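# Move the large case into the empty pallet corner

## Task

On the pallet toward the -y end of the track, a large case stands next to two smaller ones. Place that large case in the free corner of the other pallet, the one holding three cases; those three may be pushed aside to open room. Both smaller cases must finish in their original spots. No case may overhang its pallet's edge by more than about a finger's width. Any case picked up from the floor must finish with its lid facing up. When finished, release everything and withdraw the arms. A case counts as placed only if it stays put without the robot holding it.

## Robot and tools

ROBOT. Two arms, left_arm and right_arm, each ride their own carriage on one shared track. left_rail carries left_arm on the +y half and right_rail carries right_arm on the -y half. Each arm ends in a vacuum tool with four cups in two channels: channel a has the cups at y = -104.5 mm and channel b the cups at y = +104.5 mm, measured along the tool's own axes from the cup point. Along tool x the cups sit at -62 and +62 mm. All four rims cover 227 mm in x by 312 mm in y, and each cup is 103 mm wide. The cups point along the cup point's +z axis.

FRAME. All reported poses share one frame fixed to the table. Its top is z = 0, +z is up, +x is the direction the arms face, and +y is to their left. The track runs along y at x = 0, with y = 0 at its center. The table starts at x = 0.50 and spans y -0.90 to 0.90; beyond that the floor lies 0.53 m lower. An arm base sits at x = 0, z = 0.04, at y equal to its carriage's position_m. Cameras: cam_high, cam_low, cam_pallet_north (over the -y end), cam_pallet_south (over the +y end), cam_left_wrist, cam_right_wrist. In both pallet views +y runs roughly rightward. Reported cup positions can be off, more so at long reach.

execute_actions takes {"actions": [...]}, run in order. Each action may have "rows", "steps", "until", "left_rail", "right_rail". An empty list just returns state and images.
- rows: a table of 1 to 15 rows, each lasting one control step (1/30 s). A row is one list of 16 numbers, each in [-1, 1], covering both arms: left_arm dx, dy, dz, rx, ry, rz, then left suction_a, suction_b, then the same eight for right_arm. dx..rz are offsets, not poses: the target relative to where that cup point was measured when the action began (for a call's first action, its last reported pose), expressed in the cup point's own axes. Every row refers to that same start, not to the row before it. Scale: 1.0 equals 0.6 m for dx, dy, dz and 180 degrees for rx, ry, rz, which together form one rotation vector. Each step the commanded pose is clipped to 100 mm and 16 degrees from the measured one. Suction values: above 0.01 means on, 0 means off; a setting persists, so resend the same two numbers to leave a tool unchanged.
- steps: 1 to 450 control steps, at least one per row, default 15. After the rows end the arm keeps heading to the last row's target, so long moves need more steps. Ramp offsets gradually (about 0.01 more per row) for gentle motion; abrupt starts can shake a case loose.
- until: ends the action early once every condition holds. Device conditions such as {"right_rail": {"position_status": ["!=", "moving"]}}; numbers need a comparison (=, !=, <, <=, >, >=). {"all": {"status": "ended"}} waits until nothing is moving; {"any": {"status": "ended"}} fires when some running motion ends.
- left_rail / right_rail: position_m is an absolute place on the track in metres (left_rail 0.6 to 3, right_rail -3 to -0.6); speed_m_s is top speed, 0.01 to 1, kept until changed; {"stop": true} alone halts it. Rows never move carriages. Let a carriage arrive (within 0.6 mm) before aiming its arm at a scene point; while it drives, its arm's offsets are carried along. Any out-of-range value or unknown name rejects the entire call.

zoom_image: camera (one of the six names) and region [x0, y0, x1, y1] in image pixels, origin top-left, at most 504 by 504.

finished_scene: pass scene as the current scene's number. It cannot be undone; call it only when the cases rest correctly and the tools are released and clear.

RESULTS. The state line gives each cup point's end_effector_position (m), end_effector_quat_wxyz and velocities. Hand target shows where the controller is driving. Joint positions list rail then six joints per arm. Wrist force and torque are in tool axes, with offsets up to about 10 N, noise, and saturation near 200 N; "no reading" is harmless. suction_measured_a/b range 0 to 1: near 0 means no seal, 0.83 or more means airtight, lower means leaking (cardboard leaks). Allow about 1.3 s to settle. part_present_a/b turn 1 above 0.09. "pose unreachable" means the clearance check altered or blocked that arm's command. Carriage position_status: moving, done, stopped, contact_stop (blocked; recheck position after it rolls back), time_out, stopped_with_arm (send followable rows first, then resend), stopped_for_other_arm (move an arm away from the other, wait 30 steps, resend). position_answer not_taken means resend once standing.

GRIPPING. Turn a channel on and press both its cups fully onto a flat, smooth area, away from edges and holes; if one cup of a channel leaks, that channel holds nothing. Cups shorten up to 21 mm under vacuum. Each sealed cup pulls about 381 N at a reading of 0.7. Hold cases centered and move slowly. To release: lower in tiny steps until the case touches its support, then in one action switch both channels off and retract straight back. If a cup grabs the table, switch that channel off.

AVOID. Arms touching or pressing each other (a held case counts as part of its arm); handovers need the giver's suction off before the taker's comes on. Outside force of 400 N or joint torque at its limit faults the arm for 10 s. Load limits (N m): shoulder pan 678, shoulder lift 678, elbow 398, wrists 98.4. Don't knock anything off the work area, drop or slam cases. Loose objects may get nudged occasionally; the world keeps running while you think.

Each tool is called after "Request:" by a JSON object that holds its "op" and its "data", one argument or row to a line.

## Session

I'll start by looking at the current state of the scene.

Request:
{"op": "execute_actions", "data": {
  "actions": []
}}

Scene clock: 0.00 s.
left_arm: end_effector_position=(+0.8503, +0.8998, +0.4411) suction_measured_a=0.00 part_present_a=0 suction_measured_b=0.00 part_present_b=0 end_effector_quat_wxyz=(-0.000, +0.001, +1.000, -0.001) end_effector_velocity=(+0.000, -0.000, -0.000) end_effector_angular_velocity=(+0.000, +0.000, +0.000) | right_arm: end_effector_position=(+0.8514, -2.7317, +0.4401) suction_measured_a=0.00 part_present_a=0 suction_measured_b=0.00 part_present_b=0 end_effector_quat_wxyz=(+0.000, +0.000, +1.000, -0.001) end_effector_velocity=(-0.000, +0.000, +0.000) end_effector_angular_velocity=(-0.000, -0.000, +0.000)
Joint positions: left_arm=[ 0.9   -0.239 -1.499  2.091 -2.163 -1.572  1.334] | right_arm=[-2.73  -0.24  -1.497  2.09  -2.165 -1.572  1.332]
Joint velocities: left_arm=[ 0. -0.  0. -0.  0. -0. -0.] | right_arm=[ 0. -0. -0.  0. -0.  0. -0.]
Wrist force (N, on the end effector, along its own x y z axes, offset not removed): no reading
Wrist torque (N m, same axes, about the end effector's origin, offset not removed): no reading
Hand target (left_arm): +0.850, +0.900, +0.441; -0.000, +0.001, +1.000, -0.001
Hand target (right_arm): +0.851, -2.732, +0.440; +0.000, +0.000, +1.000, -0.001
left_rail: position_m=0.900 position_m_goal=0.900 speed_m_s=1.00 position_status=done position_answer=taken refusals=0
right_rail: position_m=-2.730 position_m_goal=-2.730 speed_m_s=1.00 position_status=done position_answer=taken refusals=0

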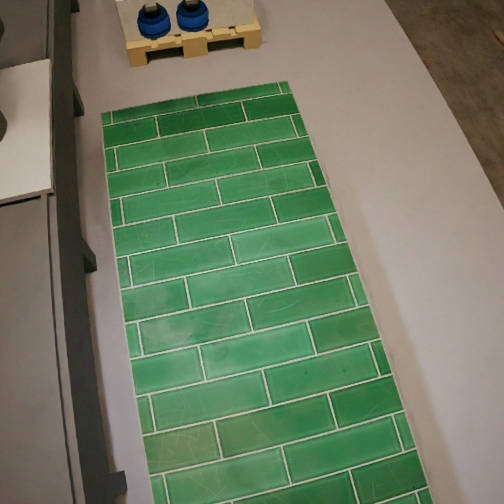

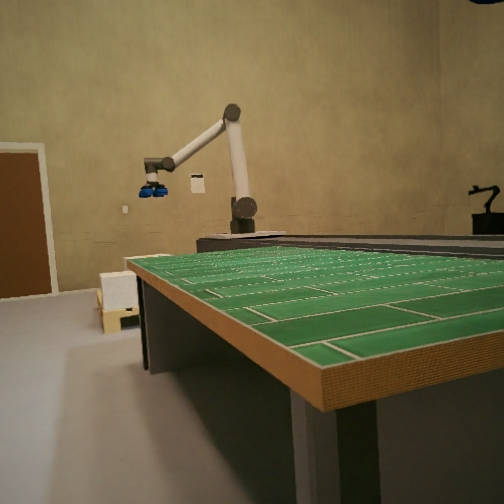

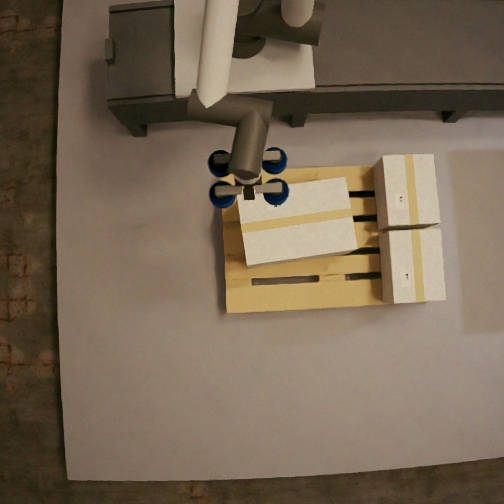

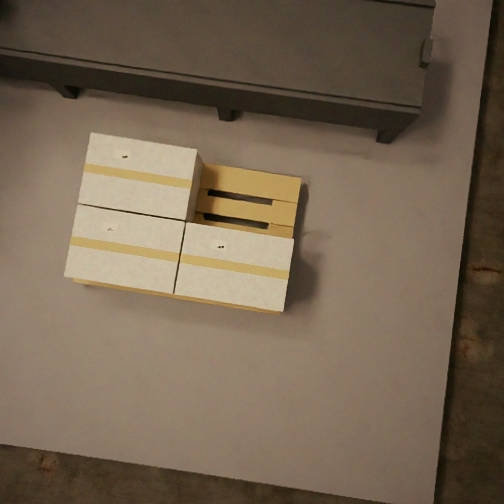

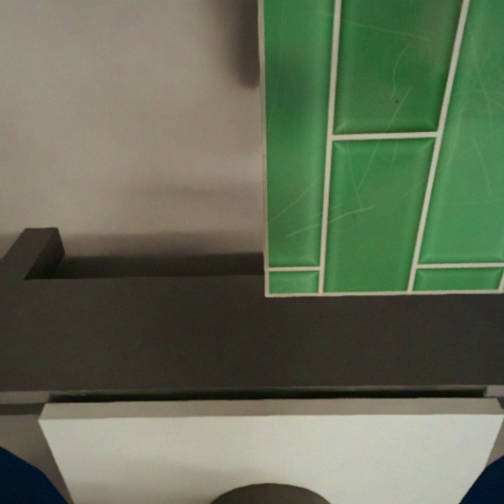

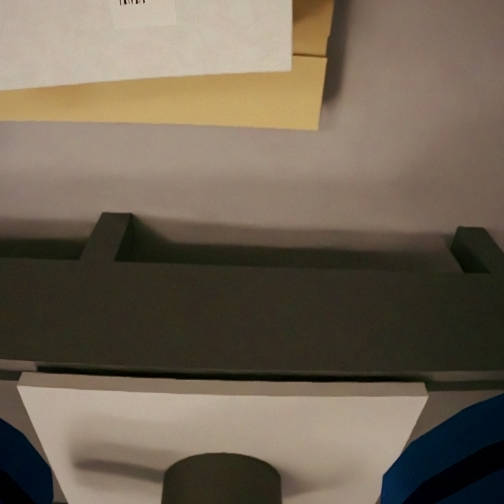

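Request:
{"op": "zoom_image", "data": {
  "camera": "cam_pallet_north",
  "region": [180, 120, 480, 340]
}}

Request:
{"op": "zoom_image", "data": {
  "camera": "cam_pallet_south",
  "region": [40, 110, 340, 330]
}}

Region (180, 120, 480, 340) of cam_pallet_north's 504x504 image, scaled by 1.680, with more detail than that image has; it fills the top 370 rows of this view, and the rest is white.

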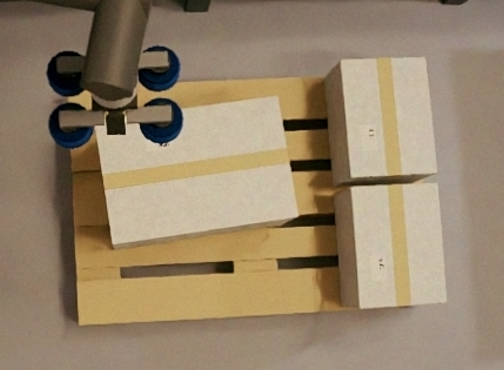

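Region (40, 110, 340, 330) of cam_pallet_south's 504x504 image, scaled by 1.680, with more detail than that image has; it fills the top 370 rows of this view, and the rest is white.

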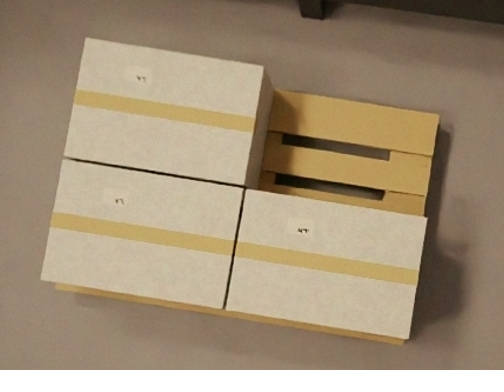

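Request:
{"op": "zoom_image", "data": {
  "camera": "cam_pallet_south",
  "region": [170, 130, 320, 260]
}}

Request:
{"op": "zoom_image", "data": {
  "camera": "cam_high",
  "region": [90, 0, 300, 120]
}}

Request:
{"op": "zoom_image", "data": {
  "camera": "cam_low",
  "region": [60, 80, 300, 360]
}}

Region (170, 130, 320, 260) of cam_pallet_south's 504x504 image, scaled by 3.360, with more detail than that image has; it fills the top 437 rows of this view, and the rest is white.

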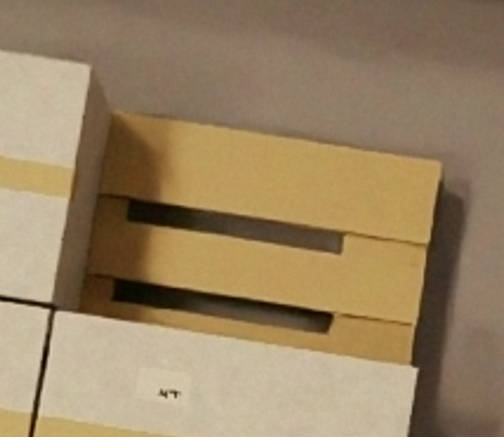

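Region (90, 0, 300, 120) of cam_high's 504x504 image, scaled by 2.400, with more detail than that image has; it fills the top 288 rows of this view, and the rest is white.

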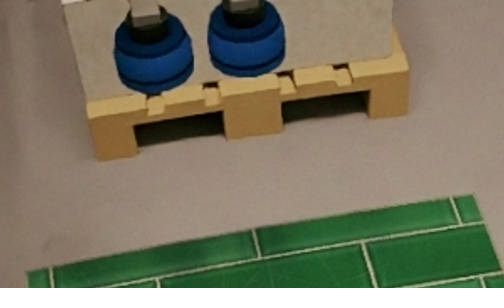

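Region (60, 80, 300, 360) of cam_low's 504x504 image, scaled by 1.800, with more detail than that image has; it fills the left 432 columns of this view, and the rest is white.

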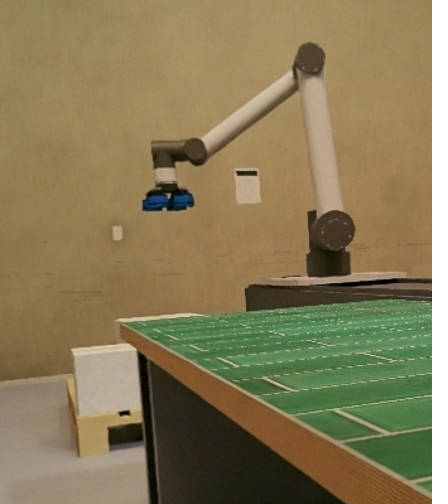

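Request:
{"op": "zoom_image", "data": {
  "camera": "cam_pallet_north",
  "region": [190, 130, 310, 230]
}}

Request:
{"op": "zoom_image", "data": {
  "camera": "cam_pallet_north",
  "region": [210, 160, 380, 330]
}}

Request:
{"op": "zoom_image", "data": {
  "camera": "cam_pallet_north",
  "region": [350, 140, 470, 320]
}}

Region (190, 130, 310, 230) of cam_pallet_north's 504x504 image, scaled by 4.200, with more detail than that image has.

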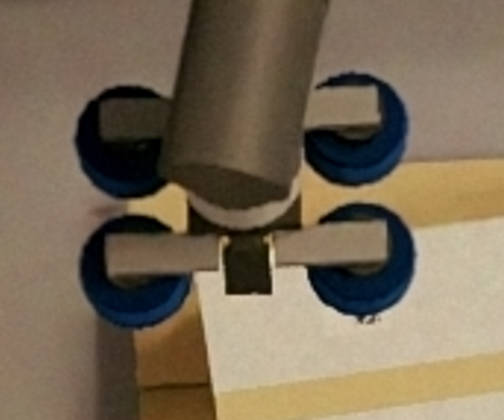

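Region (210, 160, 380, 330) of cam_pallet_north's 504x504 image, scaled by 2.965, with more detail than that image has.

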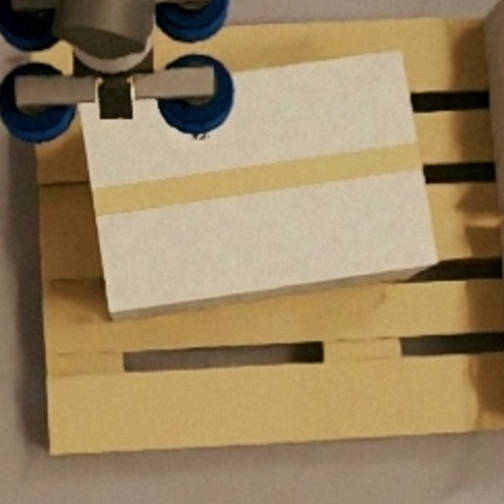

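Region (350, 140, 470, 320) of cam_pallet_north's 504x504 image, scaled by 2.800, with more detail than that image has.

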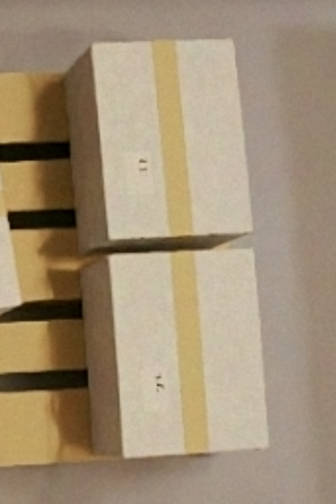

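Request:
{"op": "zoom_image", "data": {
  "camera": "cam_pallet_north",
  "region": [60, 0, 340, 160]
}}

Request:
{"op": "zoom_image", "data": {
  "camera": "cam_pallet_south",
  "region": [200, 0, 480, 160]
}}

Request:
{"op": "zoom_image", "data": {
  "camera": "cam_pallet_south",
  "region": [50, 200, 320, 330]
}}

Region (60, 0, 340, 160) of cam_pallet_north's 504x504 image, scaled by 1.800, with more detail than that image has; it fills the top 288 rows of this view, and the rest is white.

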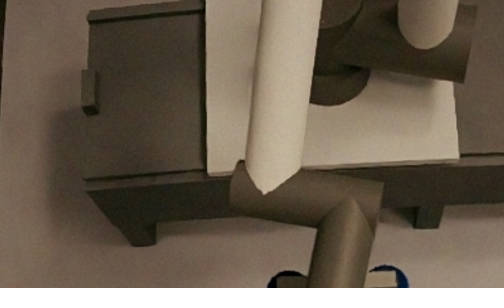

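Region (200, 0, 480, 160) of cam_pallet_south's 504x504 image, scaled by 1.800, with more detail than that image has; it fills the top 288 rows of this view, and the rest is white.

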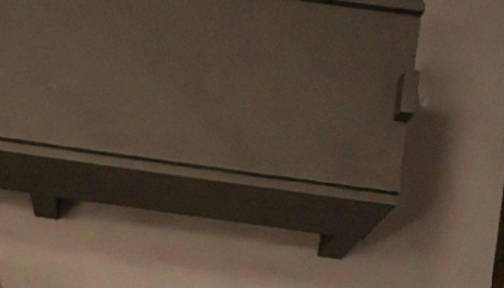

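Region (50, 200, 320, 330) of cam_pallet_south's 504x504 image, scaled by 1.867, with more detail than that image has; it fills the top 243 rows of this view, and the rest is white.

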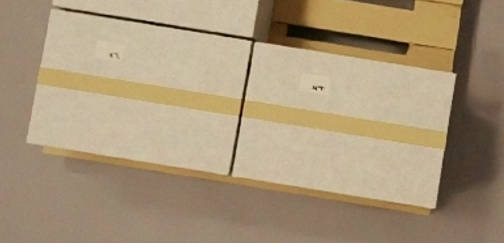

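Request:
{"op": "zoom_image", "data": {
  "camera": "cam_pallet_north",
  "region": [365, 145, 425, 195]
}}

Request:
{"op": "zoom_image", "data": {
  "camera": "cam_pallet_north",
  "region": [370, 270, 450, 320]
}}

Request:
{"op": "zoom_image", "data": {
  "camera": "cam_pallet_north",
  "region": [330, 215, 410, 275]
}}

Region (365, 145, 425, 195) of cam_pallet_north's 504x504 image, scaled by 8.400, with more detail than that image has.

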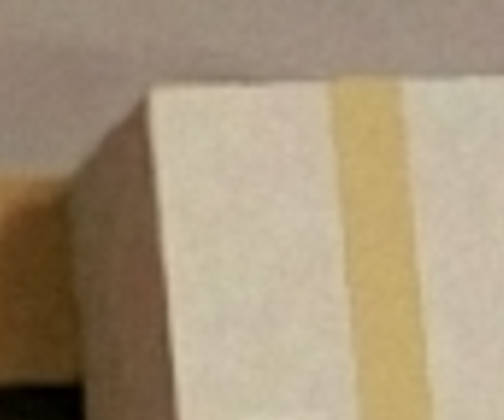

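Region (370, 270, 450, 320) of cam_pallet_north's 504x504 image, scaled by 6.300, with more detail than that image has; it fills the top 315 rows of this view, and the rest is white.

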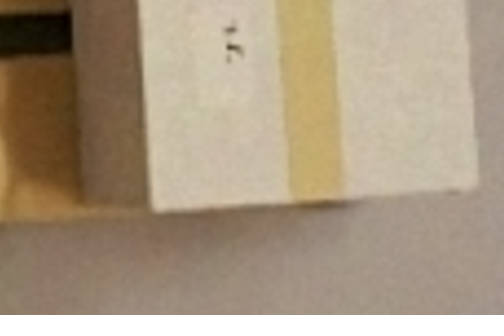

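Region (330, 215, 410, 275) of cam_pallet_north's 504x504 image, scaled by 6.300, with more detail than that image has; it fills the top 378 rows of this view, and the rest is white.

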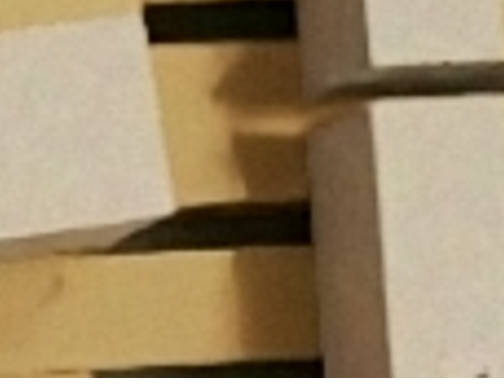

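Request:
{"op": "zoom_image", "data": {
  "camera": "cam_pallet_south",
  "region": [170, 135, 240, 185]
}}

Request:
{"op": "zoom_image", "data": {
  "camera": "cam_pallet_south",
  "region": [165, 195, 235, 245]
}}

Request:
{"op": "zoom_image", "data": {
  "camera": "cam_pallet_south",
  "region": [250, 270, 320, 325]
}}

Request:
{"op": "zoom_image", "data": {
  "camera": "cam_pallet_south",
  "region": [50, 250, 120, 305]
}}

Region (170, 135, 240, 185) of cam_pallet_south's 504x504 image, scaled by 7.200, with more detail than that image has; it fills the top 360 rows of this view, and the rest is white.

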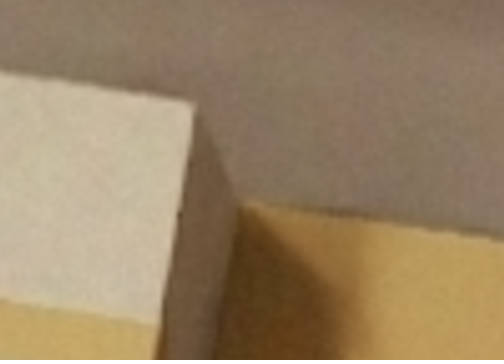

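Region (165, 195, 235, 245) of cam_pallet_south's 504x504 image, scaled by 7.200, with more detail than that image has; it fills the top 360 rows of this view, and the rest is white.

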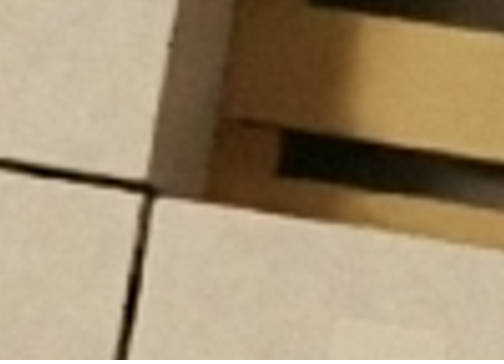

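Region (250, 270, 320, 325) of cam_pallet_south's 504x504 image, scaled by 7.200, with more detail than that image has; it fills the top 396 rows of this view, and the rest is white.

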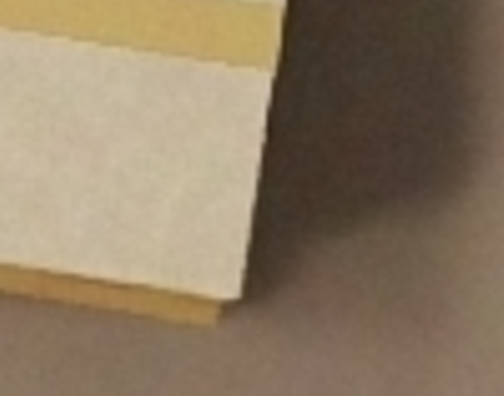

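Region (50, 250, 120, 305) of cam_pallet_south's 504x504 image, scaled by 7.200, with more detail than that image has; it fills the top 396 rows of this view, and the rest is white.

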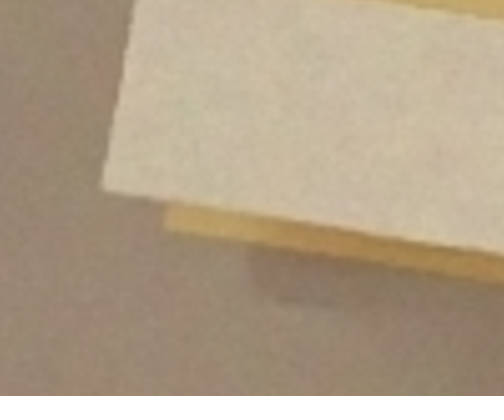

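Request:
{"op": "execute_actions", "data": {
  "actions": [
    {"left_rail":{"position_m":2.2},"rows":[
[0,0,0,0,0,-0.005,0,0,-0.0017,0.0037,0.0065,0,0,0.0047,0,0],
[0,0,0,0,0,-0.0125,0,0,-0.0043,0.0092,0.0163,0,0,0.0118,0,0],
[0,0,0,0,0,-0.0225,0,0,-0.0078,0.0165,0.0293,0,0,0.0212,0,0],
[0,0,0,0,0,-0.035,0,0,-0.0121,0.0257,0.0455,0,0,0.0329,0,0],
[0,0,0,0,0,-0.05,0,0,-0.0173,0.0367,0.065,0,0,0.0471,0,0],
[0,0,0,0,0,-0.07,0,0,-0.0243,0.0513,0.091,0,0,0.0659,0,0],
[0,0,0,0,0,-0.0925,0,0,-0.0321,0.0678,0.1203,0,0,0.0871,0,0],
[0,0,0,0,0,-0.1175,0,0,-0.0407,0.0862,0.1528,0,0,0.1106,0,0],
[0,0,0,0,0,-0.145,0,0,-0.0503,0.1063,0.1885,0,0,0.1365,0,0],
[0,0,0,0,0,-0.175,0,0,-0.0607,0.1283,0.2275,0,0,0.1647,0,0],
[0,0,0,0,0,-0.21,0,0,-0.0728,0.154,0.273,0,0,0.1977,0,0],
[0,0,0,0,0,-0.25,0,0,-0.0867,0.1833,0.325,0,0,0.2353,0,0],
[0,0,0,0,0,-0.30,0,0,-0.104,0.22,0.39,0,0,0.2824,0,0],
[0,0,0,0,0,-0.375,0,0,-0.13,0.275,0.4875,0,0,0.353,0,0],
[0,0,0,0,0,-0.5,0,0,-0.1733,0.3667,0.65,0,0,0.4706,0,0]
],"steps":40}
  ]
}}

Scene clock: 26.17 s.
left_arm: end_effector_position=(+0.8503, +1.9385, +0.4410) suction_measured_a=0.00 part_present_a=0 suction_measured_b=0.00 part_present_b=0 end_effector_quat_wxyz=(+0.003, +0.687, -0.727, +0.003) end_effector_velocity=(-0.001, +0.999, -0.000) end_effector_angular_velocity=(+0.054, +0.003, +0.551) | right_arm: end_effector_position=(+0.9545, -2.5120, +0.0508) suction_measured_a=0.00 part_present_a=0 suction_measured_b=0.00 part_present_b=0 end_effector_quat_wxyz=(-0.004, +0.654, +0.757, +0.003) end_effector_velocity=(+0.011, +0.007, -0.013) end_effector_angular_velocity=(-0.091, -0.027, -0.538)
Joint positions: left_arm=[ 1.938 -0.236 -1.498  2.091 -2.165 -1.579 -0.179] | right_arm=[-2.73   0.015 -0.983  2.098 -2.685 -1.561  3.011]
Joint velocities: left_arm=[ 1.    -0.02  -0.003  0.     0.014  0.053 -0.571] | right_arm=[ 0.     0.034  0.026 -0.011 -0.047 -0.09   0.572]
Wrist force (N, on the end effector, along its own x y z axes, offset not removed): left_arm=[-7.3 -1.4 0.6] | right_arm=[0.7 2.4 3.0]
Wrist torque (N m, same axes, about the end effector's origin, offset not removed): left_arm=[-0.19 1.77 -0.03] | right_arm=[-0.33 -0.06 -0.09]
Hand target (left_arm): +0.850, +1.998, +0.441; +0.001, +0.706, -0.708, +0.001
Hand target (right_arm): +0.956, -2.511, +0.050; +0.000, +0.673, +0.739, +0.001
Off the commanded pose (left_arm): 0.000 m, 3 deg.
Off the commanded pose (right_arm): 0.002 m, 3 deg.
left_rail: position_m=1.938 position_m_goal=2.200 speed_m_s=1.00 position_status=moving position_answer=taken refusals=0
right_rail: position_m=-2.730 position_m_goal=-2.730 speed_m_s=1.00 position_status=done position_answer=taken refusals=0

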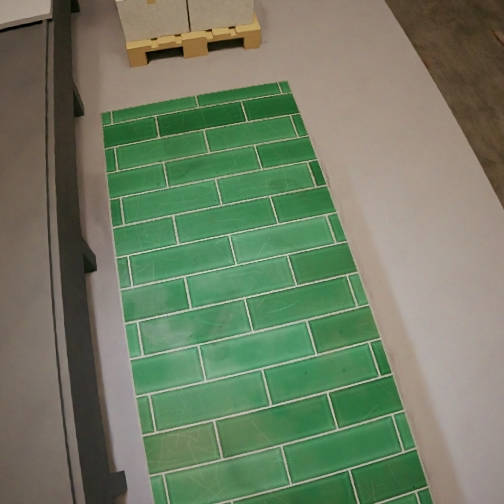

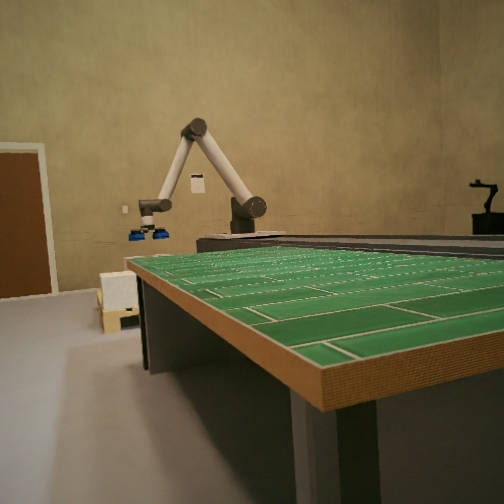

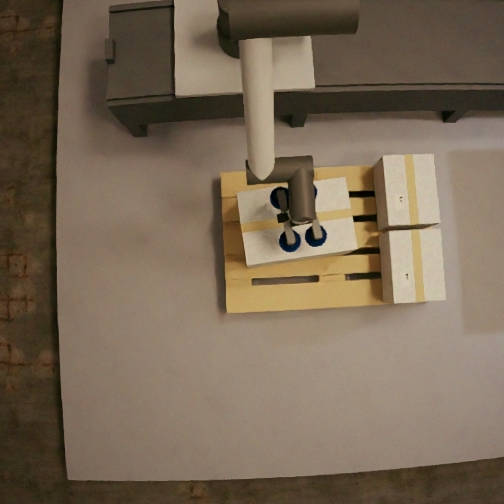

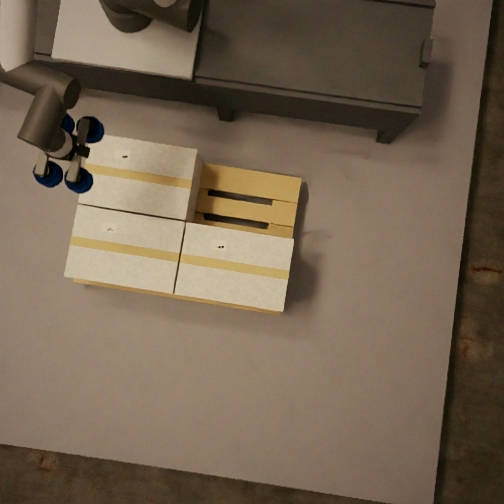

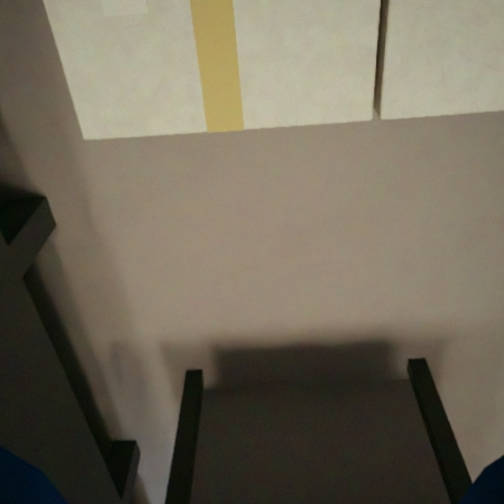

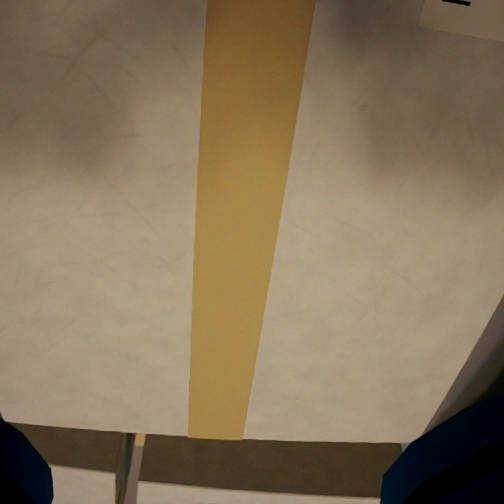

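Request:
{"op": "execute_actions", "data": {
  "actions": []
}}

Scene clock: 26.57 s.
left_arm: end_effector_position=(+0.8503, +2.1875, +0.4411) suction_measured_a=0.00 part_present_a=0 suction_measured_b=0.00 part_present_b=0 end_effector_quat_wxyz=(+0.001, +0.706, -0.709, +0.001) end_effector_velocity=(+0.000, +0.226, +0.000) end_effector_angular_velocity=(+0.001, -0.000, +0.007) | right_arm: end_effector_position=(+0.9555, -2.5114, +0.0496) suction_measured_a=0.00 part_present_a=0 suction_measured_b=0.00 part_present_b=0 end_effector_quat_wxyz=(+0.000, +0.673, +0.740, +0.001) end_effector_velocity=(+0.000, +0.000, -0.000) end_effector_angular_velocity=(-0.001, -0.000, -0.007)
Joint positions: left_arm=[ 2.188 -0.238 -1.499  2.091 -2.164 -1.573 -0.234] | right_arm=[-2.73   0.019 -0.98   2.097 -2.688 -1.57   3.066]
Joint velocities: left_arm=[ 0.227 -0.001 -0.    -0.     0.     0.001 -0.008] | right_arm=[ 0.     0.     0.001 -0.    -0.    -0.001  0.007]
Wrist force (N, on the end effector, along its own x y z axes, offset not removed): left_arm=[-11.6 0.8 -2.3] | right_arm=[-4.3 -3.1 2.9]
Wrist torque (N m, same axes, about the end effector's origin, offset not removed): left_arm=[0.05 2.09 0.23] | right_arm=[-0.96 1.17 0.09]
Hand target (left_arm): +0.850, +2.198, +0.441; +0.001, +0.706, -0.708, +0.001
Hand target (right_arm): +0.956, -2.511, +0.050; +0.000, +0.673, +0.739, +0.001
Off the commanded pose (left_arm): 0.000 m, 0 deg.
Off the commanded pose (right_arm): 0.001 m, 0 deg.
left_rail: position_m=2.188 position_m_goal=2.200 speed_m_s=1.00 position_status=moving position_answer=taken refusals=0
right_rail: position_m=-2.730 position_m_goal=-2.730 speed_m_s=1.00 position_status=done position_answer=taken refusals=0

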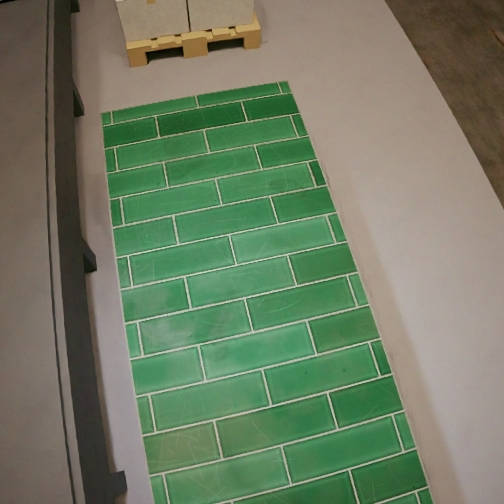

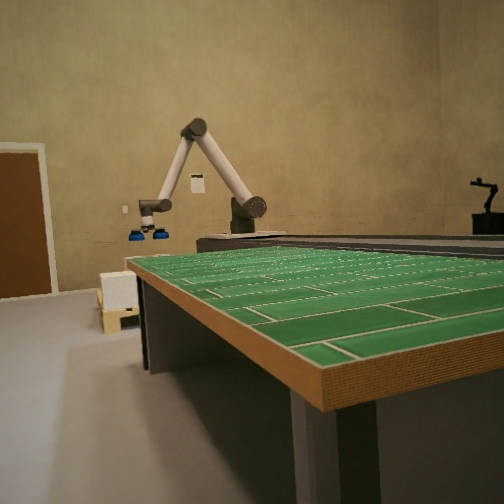

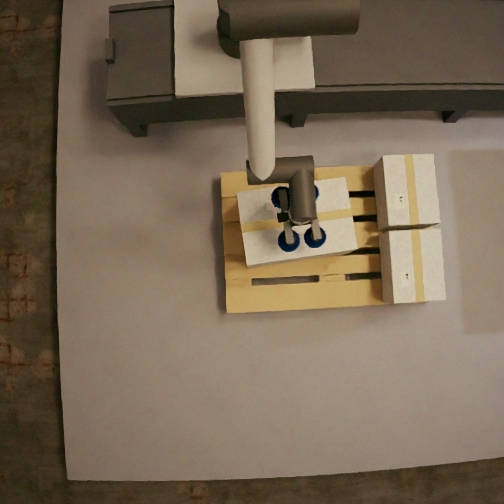

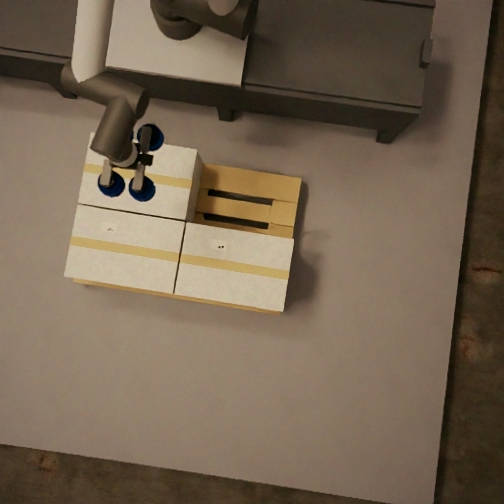

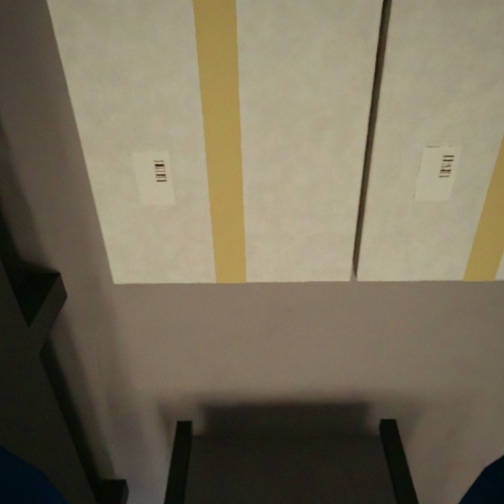

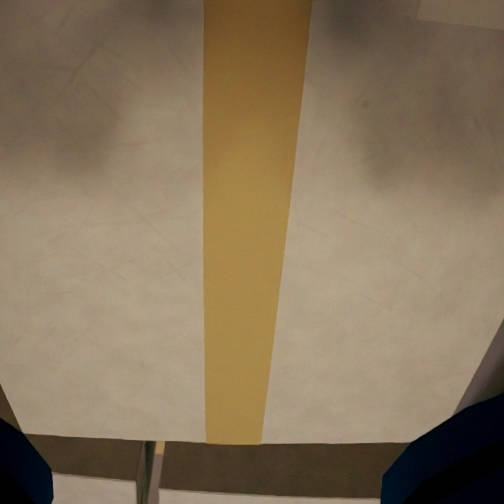

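Request:
{"op": "zoom_image", "data": {
  "camera": "cam_pallet_north",
  "region": [225, 150, 375, 280]
}}

Request:
{"op": "zoom_image", "data": {
  "camera": "cam_right_wrist",
  "region": [0, 300, 504, 504]
}}

Region (225, 150, 375, 280) of cam_pallet_north's 504x504 image, scaled by 3.360, with more detail than that image has; it fills the top 437 rows of this view, and the rest is white.

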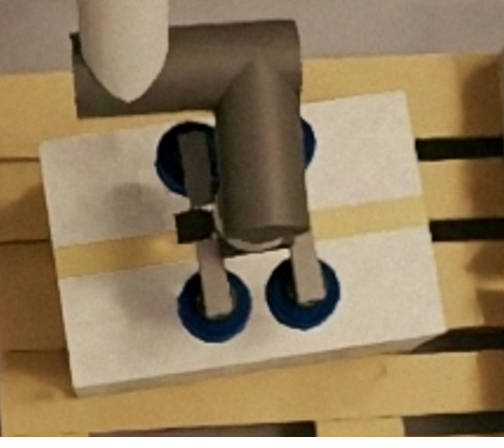

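Region (0, 300, 504, 504) of cam_right_wrist's 504x504 image, scaled by 1.000; it fills the top 204 rows of this view, and the rest is white.

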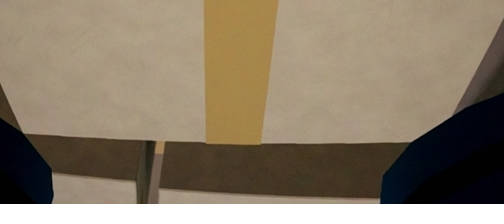

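Request:
{"op": "zoom_image", "data": {
  "camera": "cam_right_wrist",
  "region": [130, 380, 330, 504]
}}

Request:
{"op": "zoom_image", "data": {
  "camera": "cam_right_wrist",
  "region": [150, 0, 504, 120]
}}

Request:
{"op": "zoom_image", "data": {
  "camera": "cam_pallet_south",
  "region": [50, 90, 230, 240]
}}

Region (130, 380, 330, 504) of cam_right_wrist's 504x504 image, scaled by 2.520, with more detail than that image has; it fills the top 312 rows of this view, and the rest is white.

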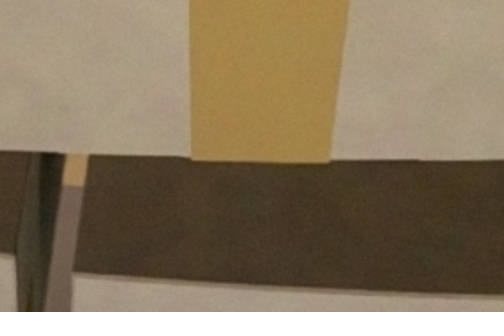

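Region (150, 0, 504, 120) of cam_right_wrist's 504x504 image, scaled by 1.424, with more detail than that image has; it fills the top 171 rows of this view, and the rest is white.

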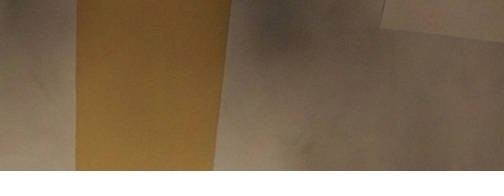

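Region (50, 90, 230, 240) of cam_pallet_south's 504x504 image, scaled by 2.800, with more detail than that image has.

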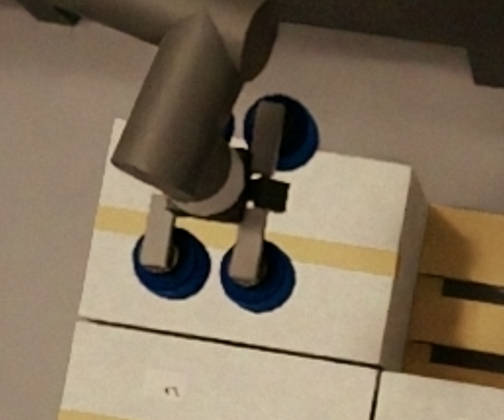

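Request:
{"op": "zoom_image", "data": {
  "camera": "cam_pallet_north",
  "region": [260, 175, 340, 265]
}}

Request:
{"op": "zoom_image", "data": {
  "camera": "cam_pallet_north",
  "region": [230, 180, 290, 275]
}}

Request:
{"op": "zoom_image", "data": {
  "camera": "cam_pallet_north",
  "region": [310, 165, 370, 260]
}}

Region (260, 175, 340, 265) of cam_pallet_north's 504x504 image, scaled by 5.600, with more detail than that image has.

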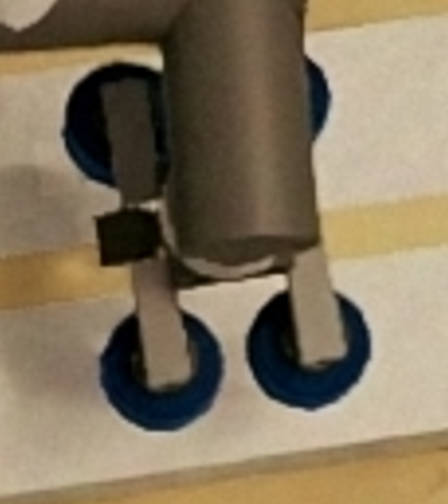

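Region (230, 180, 290, 275) of cam_pallet_north's 504x504 image, scaled by 5.305, with more detail than that image has; it fills the left 318 columns of this view, and the rest is white.

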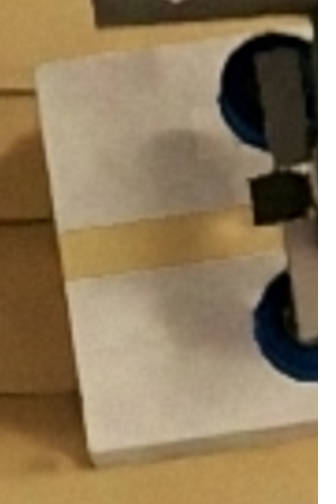

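Region (310, 165, 370, 260) of cam_pallet_north's 504x504 image, scaled by 5.305, with more detail than that image has; it fills the left 318 columns of this view, and the rest is white.

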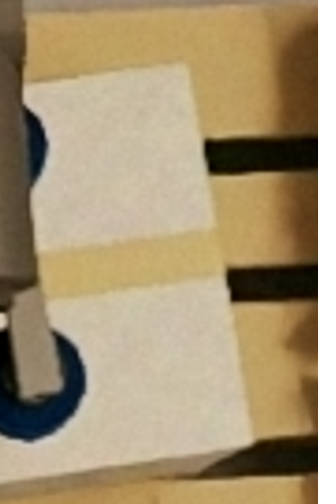

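Request:
{"op": "execute_actions", "data": {
  "actions": [
    {"rows":[
[0.0022,0.001,0.0073,0,0,0,0,0,0.0001,-0.0002,0.003,0,0,0,0,0],
[0.0056,0.0024,0.0183,0,0,0,0,0,0.0003,-0.0005,0.008,0,0,0,0,0],
[0.01,0.0043,0.033,0,0,0,0,0,0.0006,-0.001,0.016,0,0,0,0,0],
[0.0156,0.0067,0.0513,0,0,0,0,0,0.001,-0.0016,0.026,0,0,0,0,0],
[0.0223,0.0095,0.0733,0,0,0,0,0,0.0015,-0.0024,0.038,0,0,0,0,0],
[0.0313,0.0133,0.1027,0,0,0,0,0,0.0021,-0.0033,0.052,0,0,0,0,0],
[0.0413,0.0176,0.1357,0,0,0,0,0,0.0027,-0.0042,0.068,0,0,0,0,0],
[0.0525,0.0223,0.1723,0,0,0,0,0,0.0034,-0.0053,0.085,0,0,0,0,0],
[0.0648,0.0276,0.2127,0,0,0,0,0,0.0041,-0.0064,0.102,0,0,0,0,0],
[0.0782,0.0333,0.2567,0,0,0,0,0,0.0047,-0.0074,0.118,0,0,0,0,0],
[0.0938,0.0399,0.308,0,0,0,0,0,0.0053,-0.0084,0.133,0,0,0,0,0],
[0.1117,0.0475,0.3667,0,0,0,0,0,0.0059,-0.0092,0.147,0,0,0,0,0],
[0.134,0.057,0.44,0,0,0,0,0,0.0063,-0.0099,0.158,0,0,0,0,0],
[0.1675,0.0713,0.55,0,0,0,0,0,0.0067,-0.0105,0.167,0,0,0,0,0],
[0.2233,0.095,0.7333,0,0,0,0,0,0.007,-0.011,0.175,0,0,0,0,0]
],"steps":36}
  ]
}}

Scene clock: 38.03 s.
left_arm: end_effector_position=(+0.7905, +2.0680, +0.0077) suction_measured_a=0.00 part_present_a=0 suction_measured_b=0.00 part_present_b=0 end_effector_quat_wxyz=(+0.002, +0.705, -0.709, -0.001) end_effector_velocity=(+0.026, -0.027, -0.077) end_effector_angular_velocity=(-0.009, -0.037, +0.004) | right_arm: end_effector_position=(+0.9485, -2.5077, -0.0555) suction_measured_a=0.00 part_present_a=0 suction_measured_b=0.00 part_present_b=0 end_effector_quat_wxyz=(+0.000, +0.673, +0.740, +0.001) end_effector_velocity=(+0.000, +0.000, -0.000) end_effector_angular_velocity=(+0.000, -0.000, +0.000)
Joint positions: left_arm=[ 2.2   -0.418 -1.012  2.36  -2.915 -1.574 -0.413] | right_arm=[-2.73   0.023 -0.852  2.107 -2.827 -1.57   3.07 ]
Joint velocities: left_arm=[ 0.    -0.02   0.14  -0.024 -0.154  0.007 -0.024] | right_arm=[ 0.  0.  0. -0. -0.  0.  0.]
Wrist force (N, on the end effector, along its own x y z axes, offset not removed): left_arm=[-6.7 -1.9 -0.4] | right_arm=[-2.2 3.8 0.7]
Wrist torque (N m, same axes, about the end effector's origin, offset not removed): left_arm=[-0.31 1.76 0.09] | right_arm=[0.05 0.60 0.13]
Hand target (left_arm): +0.793, +2.065, +0.001; +0.001, +0.706, -0.709, +0.001
Hand target (right_arm): +0.949, -2.508, -0.056; +0.000, +0.673, +0.740, +0.001
Off the commanded pose (left_arm): 0.007 m, 0 deg.
Off the commanded pose (right_arm): 0.000 m, 0 deg.
left_rail: position_m=2.200 position_m_goal=2.200 speed_m_s=1.00 position_status=done position_answer=taken refusals=0
right_rail: position_m=-2.730 position_m_goal=-2.730 speed_m_s=1.00 position_status=done position_answer=taken refusals=0

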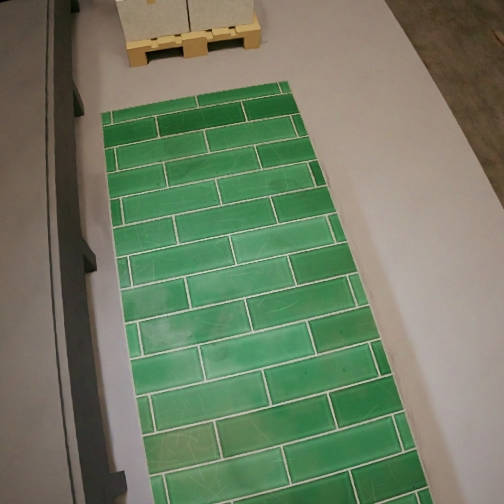

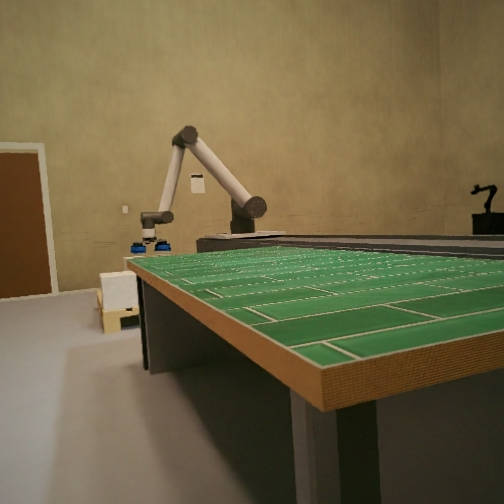

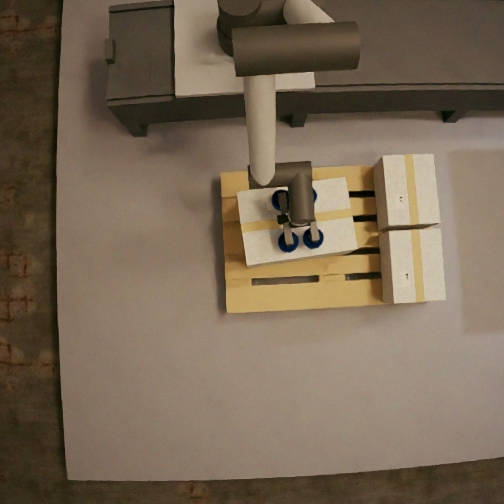

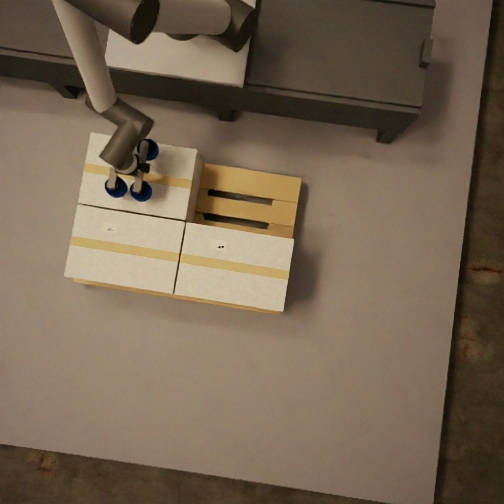

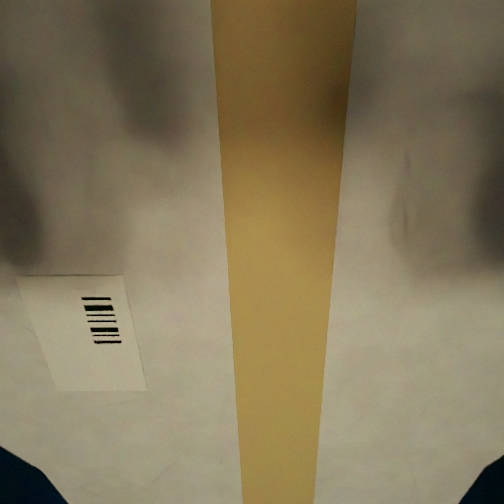

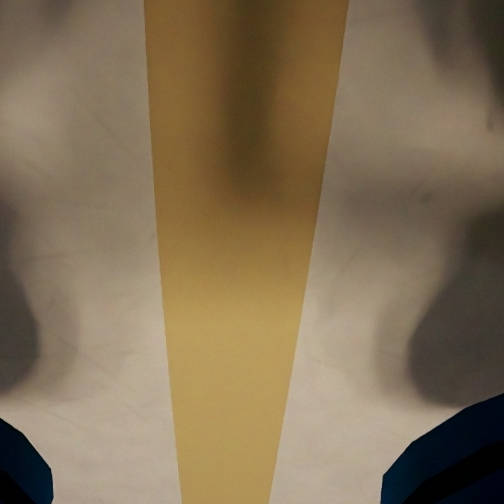

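Request:
{"op": "zoom_image", "data": {
  "camera": "cam_pallet_north",
  "region": [230, 160, 370, 280]
}}

Request:
{"op": "zoom_image", "data": {
  "camera": "cam_pallet_south",
  "region": [70, 110, 220, 240]
}}

Region (230, 160, 370, 280) of cam_pallet_north's 504x504 image, scaled by 3.600, with more detail than that image has; it fills the top 432 rows of this view, and the rest is white.

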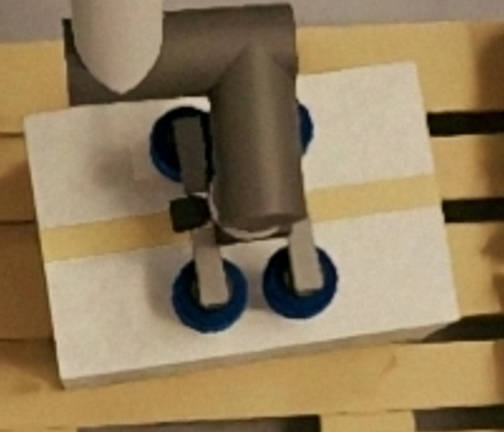

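Region (70, 110, 220, 240) of cam_pallet_south's 504x504 image, scaled by 3.360, with more detail than that image has; it fills the top 437 rows of this view, and the rest is white.

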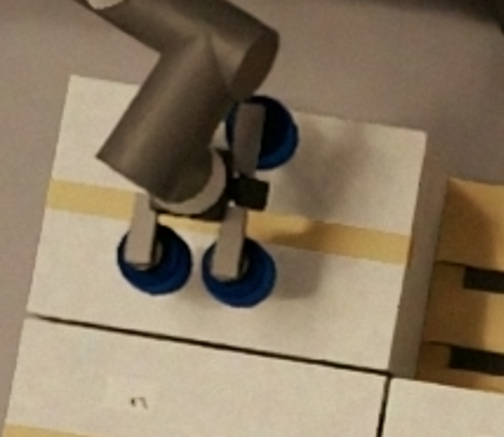

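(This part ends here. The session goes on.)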